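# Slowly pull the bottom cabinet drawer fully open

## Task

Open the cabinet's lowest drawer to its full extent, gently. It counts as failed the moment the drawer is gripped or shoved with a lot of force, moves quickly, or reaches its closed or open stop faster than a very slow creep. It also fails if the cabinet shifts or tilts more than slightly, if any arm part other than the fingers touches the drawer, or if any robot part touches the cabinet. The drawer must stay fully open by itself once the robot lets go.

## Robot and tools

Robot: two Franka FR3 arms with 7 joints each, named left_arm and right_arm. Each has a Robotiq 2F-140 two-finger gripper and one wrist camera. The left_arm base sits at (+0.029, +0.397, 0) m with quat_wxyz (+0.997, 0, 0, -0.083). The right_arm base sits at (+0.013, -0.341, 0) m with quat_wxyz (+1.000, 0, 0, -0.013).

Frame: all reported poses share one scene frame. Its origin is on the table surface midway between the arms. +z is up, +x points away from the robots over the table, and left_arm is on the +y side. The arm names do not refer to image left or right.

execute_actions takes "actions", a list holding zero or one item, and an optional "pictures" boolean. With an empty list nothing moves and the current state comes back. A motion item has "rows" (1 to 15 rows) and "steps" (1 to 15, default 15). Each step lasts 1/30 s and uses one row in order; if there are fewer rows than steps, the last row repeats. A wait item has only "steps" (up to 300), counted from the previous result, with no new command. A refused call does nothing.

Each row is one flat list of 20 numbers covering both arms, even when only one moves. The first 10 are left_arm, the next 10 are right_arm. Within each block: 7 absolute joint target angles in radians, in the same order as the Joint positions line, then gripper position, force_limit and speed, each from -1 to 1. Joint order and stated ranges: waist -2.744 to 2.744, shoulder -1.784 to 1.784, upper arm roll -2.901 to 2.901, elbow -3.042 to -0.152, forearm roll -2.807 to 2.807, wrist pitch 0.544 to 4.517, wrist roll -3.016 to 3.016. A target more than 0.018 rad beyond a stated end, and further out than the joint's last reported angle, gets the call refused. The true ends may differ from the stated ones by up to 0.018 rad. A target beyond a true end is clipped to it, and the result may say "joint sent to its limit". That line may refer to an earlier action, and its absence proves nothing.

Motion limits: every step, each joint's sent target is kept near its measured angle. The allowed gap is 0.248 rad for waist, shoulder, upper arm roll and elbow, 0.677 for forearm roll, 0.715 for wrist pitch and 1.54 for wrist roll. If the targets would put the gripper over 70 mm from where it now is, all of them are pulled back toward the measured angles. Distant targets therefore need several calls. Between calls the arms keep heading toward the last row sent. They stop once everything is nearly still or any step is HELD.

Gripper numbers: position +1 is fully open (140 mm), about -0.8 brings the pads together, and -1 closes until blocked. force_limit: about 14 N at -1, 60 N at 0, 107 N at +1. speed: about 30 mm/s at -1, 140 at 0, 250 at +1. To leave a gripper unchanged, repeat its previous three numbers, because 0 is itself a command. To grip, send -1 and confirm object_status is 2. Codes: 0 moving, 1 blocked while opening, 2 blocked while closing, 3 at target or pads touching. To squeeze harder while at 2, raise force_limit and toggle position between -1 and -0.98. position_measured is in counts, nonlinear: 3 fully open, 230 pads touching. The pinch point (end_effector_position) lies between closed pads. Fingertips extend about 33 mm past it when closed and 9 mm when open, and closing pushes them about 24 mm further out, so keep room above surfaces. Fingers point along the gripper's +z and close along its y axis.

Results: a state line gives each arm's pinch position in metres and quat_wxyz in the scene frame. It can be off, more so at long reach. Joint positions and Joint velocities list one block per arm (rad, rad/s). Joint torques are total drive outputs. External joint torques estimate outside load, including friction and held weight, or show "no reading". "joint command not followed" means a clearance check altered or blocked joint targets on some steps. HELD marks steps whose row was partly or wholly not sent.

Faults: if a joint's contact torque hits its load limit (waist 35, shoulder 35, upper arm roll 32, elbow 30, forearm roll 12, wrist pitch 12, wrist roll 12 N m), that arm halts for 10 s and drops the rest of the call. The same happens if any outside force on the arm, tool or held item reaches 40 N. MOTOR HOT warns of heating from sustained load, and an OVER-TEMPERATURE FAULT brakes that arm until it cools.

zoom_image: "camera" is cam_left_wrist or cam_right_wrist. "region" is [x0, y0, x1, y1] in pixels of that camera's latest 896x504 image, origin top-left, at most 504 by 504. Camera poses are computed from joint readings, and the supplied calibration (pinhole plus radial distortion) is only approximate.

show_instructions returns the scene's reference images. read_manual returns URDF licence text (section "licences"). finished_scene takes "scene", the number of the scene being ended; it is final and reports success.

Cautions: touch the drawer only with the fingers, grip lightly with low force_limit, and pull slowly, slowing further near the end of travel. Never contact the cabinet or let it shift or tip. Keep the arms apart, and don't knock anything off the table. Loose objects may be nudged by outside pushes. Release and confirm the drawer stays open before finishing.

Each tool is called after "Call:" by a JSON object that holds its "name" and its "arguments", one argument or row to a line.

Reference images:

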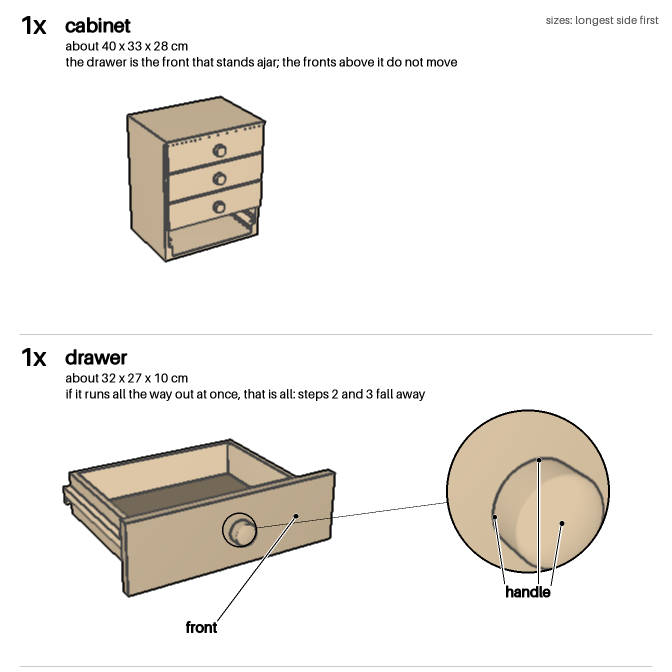

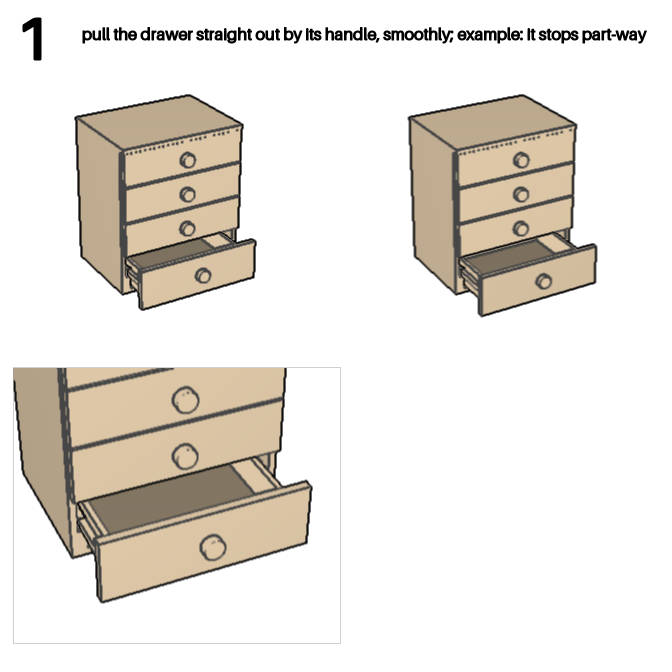

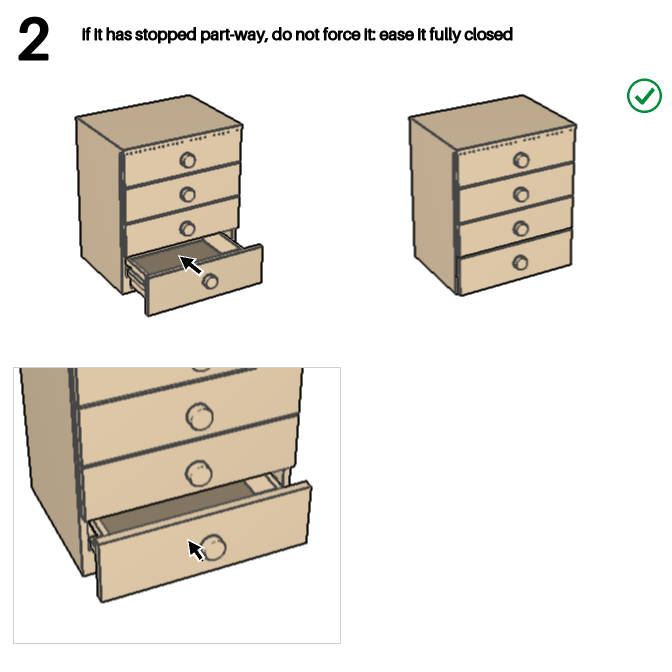

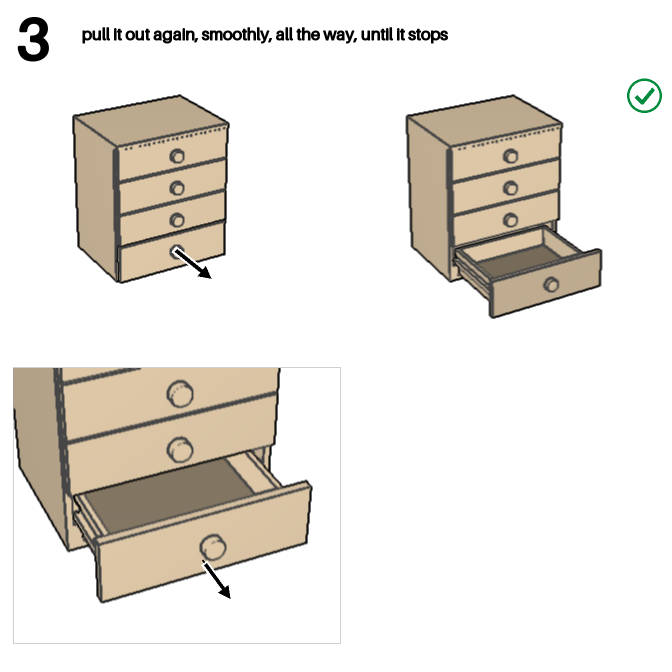

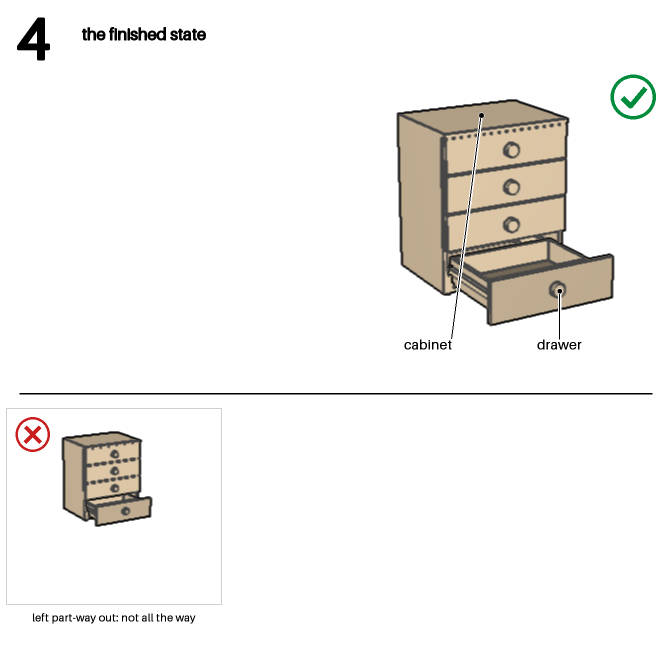

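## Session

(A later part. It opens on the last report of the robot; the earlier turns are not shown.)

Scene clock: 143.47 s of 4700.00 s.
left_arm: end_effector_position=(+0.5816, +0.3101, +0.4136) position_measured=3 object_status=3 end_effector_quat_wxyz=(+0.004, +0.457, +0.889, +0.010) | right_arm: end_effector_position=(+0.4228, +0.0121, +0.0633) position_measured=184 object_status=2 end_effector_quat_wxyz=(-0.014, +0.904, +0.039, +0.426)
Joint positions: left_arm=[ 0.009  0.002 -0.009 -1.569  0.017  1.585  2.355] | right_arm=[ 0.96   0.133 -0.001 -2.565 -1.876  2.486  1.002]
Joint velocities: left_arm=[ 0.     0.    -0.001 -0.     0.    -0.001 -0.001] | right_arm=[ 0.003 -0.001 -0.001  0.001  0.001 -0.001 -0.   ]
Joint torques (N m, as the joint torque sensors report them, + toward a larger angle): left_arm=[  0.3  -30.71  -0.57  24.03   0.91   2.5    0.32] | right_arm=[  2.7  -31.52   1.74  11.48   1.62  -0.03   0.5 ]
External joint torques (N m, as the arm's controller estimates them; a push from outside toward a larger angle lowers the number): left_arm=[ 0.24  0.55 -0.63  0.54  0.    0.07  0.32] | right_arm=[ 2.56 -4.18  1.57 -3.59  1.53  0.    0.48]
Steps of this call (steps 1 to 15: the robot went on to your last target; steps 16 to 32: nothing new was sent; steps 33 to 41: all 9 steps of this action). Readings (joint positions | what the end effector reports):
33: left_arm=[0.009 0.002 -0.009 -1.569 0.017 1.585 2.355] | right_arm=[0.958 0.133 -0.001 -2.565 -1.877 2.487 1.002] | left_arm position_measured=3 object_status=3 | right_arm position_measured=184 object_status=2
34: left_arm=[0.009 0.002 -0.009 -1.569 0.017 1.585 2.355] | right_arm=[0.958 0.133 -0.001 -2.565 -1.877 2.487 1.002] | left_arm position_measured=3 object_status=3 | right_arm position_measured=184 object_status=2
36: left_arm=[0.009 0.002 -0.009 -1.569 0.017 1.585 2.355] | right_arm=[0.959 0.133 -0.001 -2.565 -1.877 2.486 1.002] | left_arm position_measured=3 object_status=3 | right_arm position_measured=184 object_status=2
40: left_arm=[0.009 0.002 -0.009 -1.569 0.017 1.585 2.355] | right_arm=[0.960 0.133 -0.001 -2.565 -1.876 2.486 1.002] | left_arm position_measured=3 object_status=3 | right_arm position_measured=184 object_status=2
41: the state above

End reached. Relax, release, back off.

Call:
{"name": "execute_actions", "arguments": {
  "actions": [
    {"rows":[[0.009,0.002,-0.009,-1.569,0.017,1.585,2.36,1,-1,0,0.96,0.131,0,-2.567,-1.875,2.487,1.003,-1,-0.8,-1],[0.009,0.002,-0.009,-1.569,0.017,1.585,2.36,1,-1,0,0.959,0.132,0,-2.566,-1.876,2.488,1.002,-1,-0.8,-1],[0.009,0.002,-0.009,-1.569,0.017,1.585,2.36,1,-1,0,0.959,0.132,0,-2.566,-1.876,2.488,1.002,-1,-0.8,-1],[0.009,0.002,-0.009,-1.569,0.017,1.585,2.36,1,-1,0,0.959,0.132,0,-2.566,-1.876,2.488,1.002,0.1,-0.8,-0.3]],"steps":15}
  ],
  "pictures": false
}}

Call:
{"name": "execute_actions", "arguments": {
  "actions": [
    {"rows":[[0.009,0.002,-0.009,-1.569,0.017,1.585,2.36,1,-1,0,0.97,0.125,0,-2.576,-1.867,2.481,1.005,0.1,-0.8,-0.3],[0.009,0.002,-0.009,-1.569,0.017,1.585,2.36,1,-1,0,0.982,0.117,0,-2.587,-1.858,2.474,1.008,0.1,-0.8,-0.3],[0.009,0.002,-0.009,-1.569,0.017,1.585,2.36,1,-1,0,0.994,0.109,0,-2.598,-1.849,2.467,1.011,0.1,-0.8,-0.3],[0.009,0.002,-0.009,-1.569,0.017,1.585,2.36,1,-1,0,1.006,0.101,0,-2.609,-1.84,2.46,1.014,0.1,-0.8,-0.3],[0.009,0.002,-0.009,-1.569,0.017,1.585,2.36,1,-1,0,1.018,0.093,0,-2.62,-1.831,2.454,1.017,0.1,-0.8,-0.3],[0.009,0.002,-0.009,-1.569,0.017,1.585,2.36,1,-1,0,1.03,0.085,0,-2.63,-1.822,2.45,1.02,0.1,-0.8,-0.3],[0.009,0.002,-0.009,-1.569,0.017,1.585,2.36,1,-1,0,1.042,0.077,0,-2.641,-1.813,2.448,1.022,0.1,-0.8,-0.3]],"steps":15}
  ]
}}

Scene clock: 145.87 s of 4700.00 s.
left_arm: end_effector_position=(+0.5816, +0.3101, +0.4136) position_measured=3 object_status=3 end_effector_quat_wxyz=(+0.004, +0.457, +0.889, +0.010) | right_arm: end_effector_position=(+0.4228, +0.0121, +0.0633) position_measured=122 object_status=0 end_effector_quat_wxyz=(-0.014, +0.904, +0.039, +0.426)
Joint positions: left_arm=[ 0.009  0.002 -0.009 -1.569  0.017  1.585  2.355] | right_arm=[ 0.96   0.133 -0.001 -2.565 -1.876  2.486  1.002]
Joint velocities: left_arm=[ 0.001 -0.001 -0.002 -0.001  0.     0.    -0.002] | right_arm=[ 0.    -0.001  0.001 -0.     0.001  0.     0.   ]
Joint torques (N m, as the joint torque sensors report them, + toward a larger angle): left_arm=[  0.28 -30.6   -0.6   24.09   0.9    2.49   0.31] | right_arm=[ -0.27 -28.17   1.47  14.93  -0.03   0.3    0.05]
External joint torques (N m, as the arm's controller estimates them; a push from outside toward a larger angle lowers the number): left_arm=[ 0.35  1.06 -0.52  0.39 -0.01  0.04  0.31] | right_arm=[-0.27 -0.86  1.44 -0.07 -0.13  0.33  0.03]
Steps of this call (steps 1 to 15: the robot went on to your last target; steps 16 to 57: nothing new was sent; steps 58 to 72: all 15 steps of this action). Readings (joint positions | what the end effector reports):
58: left_arm=[0.009 0.002 -0.009 -1.569 0.017 1.585 2.355] | right_arm=[0.960 0.133 -0.001 -2.565 -1.876 2.485 1.002] | left_arm position_measured=3 object_status=3 | right_arm position_measured=184 object_status=2
59: left_arm=[0.009 0.002 -0.009 -1.569 0.017 1.585 2.355] | right_arm=[0.960 0.133 -0.001 -2.565 -1.876 2.486 1.002] | left_arm position_measured=3 object_status=3 | right_arm position_measured=184 object_status=2
61: left_arm=[0.009 0.002 -0.009 -1.569 0.017 1.585 2.355] | right_arm=[0.960 0.133 -0.001 -2.565 -1.876 2.486 1.002] | left_arm position_measured=3 object_status=3 | right_arm position_measured=184 object_status=0
65: left_arm=[0.009 0.002 -0.009 -1.569 0.017 1.585 2.355] | right_arm=[0.960 0.133 -0.001 -2.565 -1.876 2.486 1.002] | left_arm position_measured=3 object_status=3 | right_arm position_measured=162 object_status=0
72: the state above

Scene clock: 146.37 s of 4700.00 s.
left_arm: end_effector_position=(+0.5816, +0.3101, +0.4136) position_measured=3 object_status=3 end_effector_quat_wxyz=(+0.004, +0.457, +0.889, +0.010) | right_arm: end_effector_position=(+0.3837, +0.0106, +0.0632) position_measured=117 object_status=3 end_effector_quat_wxyz=(-0.016, +0.905, +0.045, +0.423)
Joint positions: left_arm=[ 0.009  0.002 -0.009 -1.569  0.017  1.585  2.355] | right_arm=[ 1.04   0.08   0.001 -2.639 -1.819  2.455  1.013]
Joint velocities: left_arm=[ 0.     0.    -0.001 -0.002  0.001 -0.001 -0.002] | right_arm=[ 0.004 -0.006 -0.    -0.007  0.022 -0.023  0.015]
Joint torques (N m, as the joint torque sensors report them, + toward a larger angle): left_arm=[  0.28 -30.59  -0.58  24.19   0.9    2.48   0.31] | right_arm=[  0.08 -26.75   0.12  13.61   0.69  -0.51   0.26]
External joint torques (N m, as the arm's controller estimates them; a push from outside toward a larger angle lowers the number): left_arm=[ 0.45  0.74 -0.42  0.7   0.01  0.05  0.31] | right_arm=[ 0.18 -1.73  0.21 -1.02  0.62 -0.47  0.24]
Steps of this call (steps 1 to 15: all 15 steps of this action). Readings (joint positions | what the end effector reports):
1: left_arm=[0.009 0.002 -0.009 -1.569 0.017 1.585 2.355] | right_arm=[0.961 0.132 -0.002 -2.567 -1.875 2.485 1.002] | left_arm position_measured=3 object_status=3 | right_arm position_measured=117 object_status=0
2: left_arm=[0.009 0.002 -0.009 -1.569 0.017 1.585 2.355] | right_arm=[0.966 0.129 -0.002 -2.572 -1.872 2.483 1.002] | left_arm position_measured=3 object_status=3 | right_arm position_measured=117 object_status=0
4: left_arm=[0.009 0.002 -0.009 -1.569 0.017 1.585 2.355] | right_arm=[0.982 0.118 -0.002 -2.587 -1.862 2.477 1.003] | left_arm position_measured=3 object_status=3 | right_arm position_measured=117 object_status=0
8: left_arm=[0.009 0.002 -0.009 -1.569 0.017 1.585 2.355] | right_arm=[1.025 0.090 -0.001 -2.625 -1.835 2.464 1.007] | left_arm position_measured=3 object_status=3 | right_arm position_measured=117 object_status=3
15: the state above
camera_calibration (this result's frames):
cam_left_wrist: T_world_to_cam=[[0.93237, 0.361504, 0.00113027, -0.649863], [0.338844, -0.875007, 0.345757, -0.0587242], [0.125981, -0.32199, -0.938324, 0.609732], [0, 0, 0, 1]] pos_world=[0.548996, 0.379872, 0.593165]
cam_right_wrist: T_world_to_cam=[[0.0653984, -0.994948, -0.0761615, -0.00169858], [-0.868556, -0.0191825, -0.495219, 0.384039], [0.491256, 0.0985371, -0.865423, 0.0602171], [0, 0, 0, 1]] pos_world=[0.304088, -0.000256811, 0.242167]

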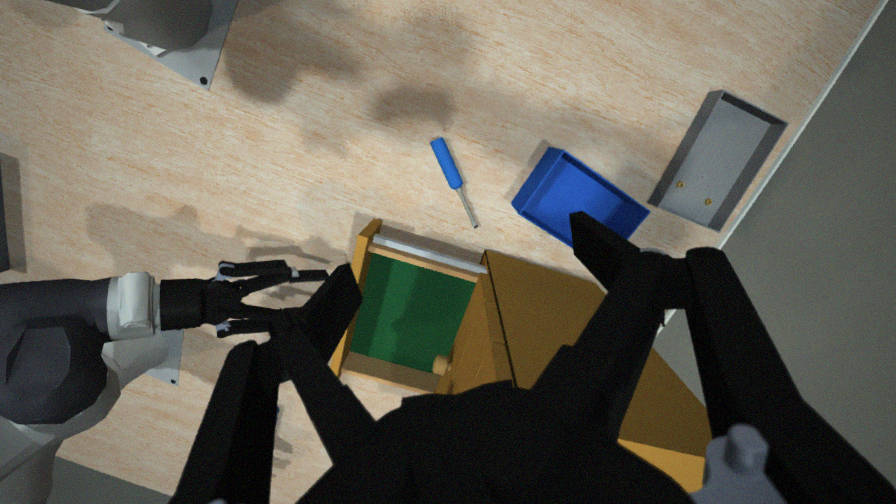

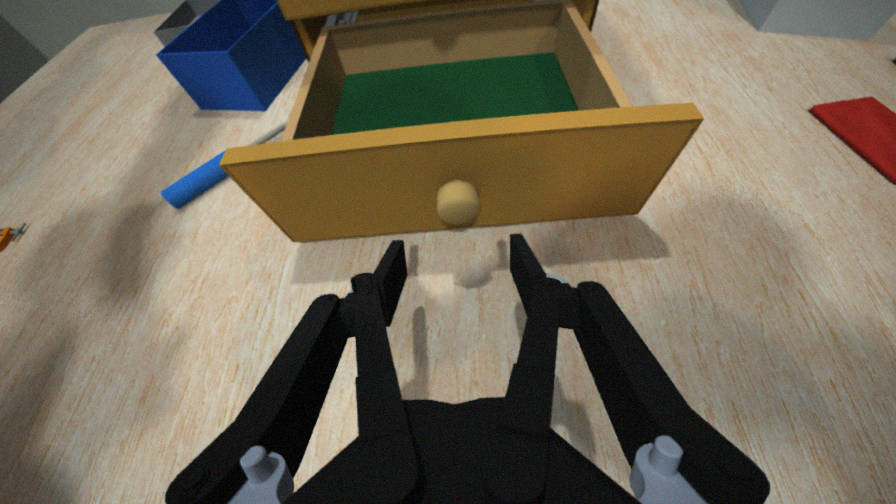

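Call:
{"name": "finished_scene", "arguments": {
  "scene": 1
}}

The scene is finished: the task was done.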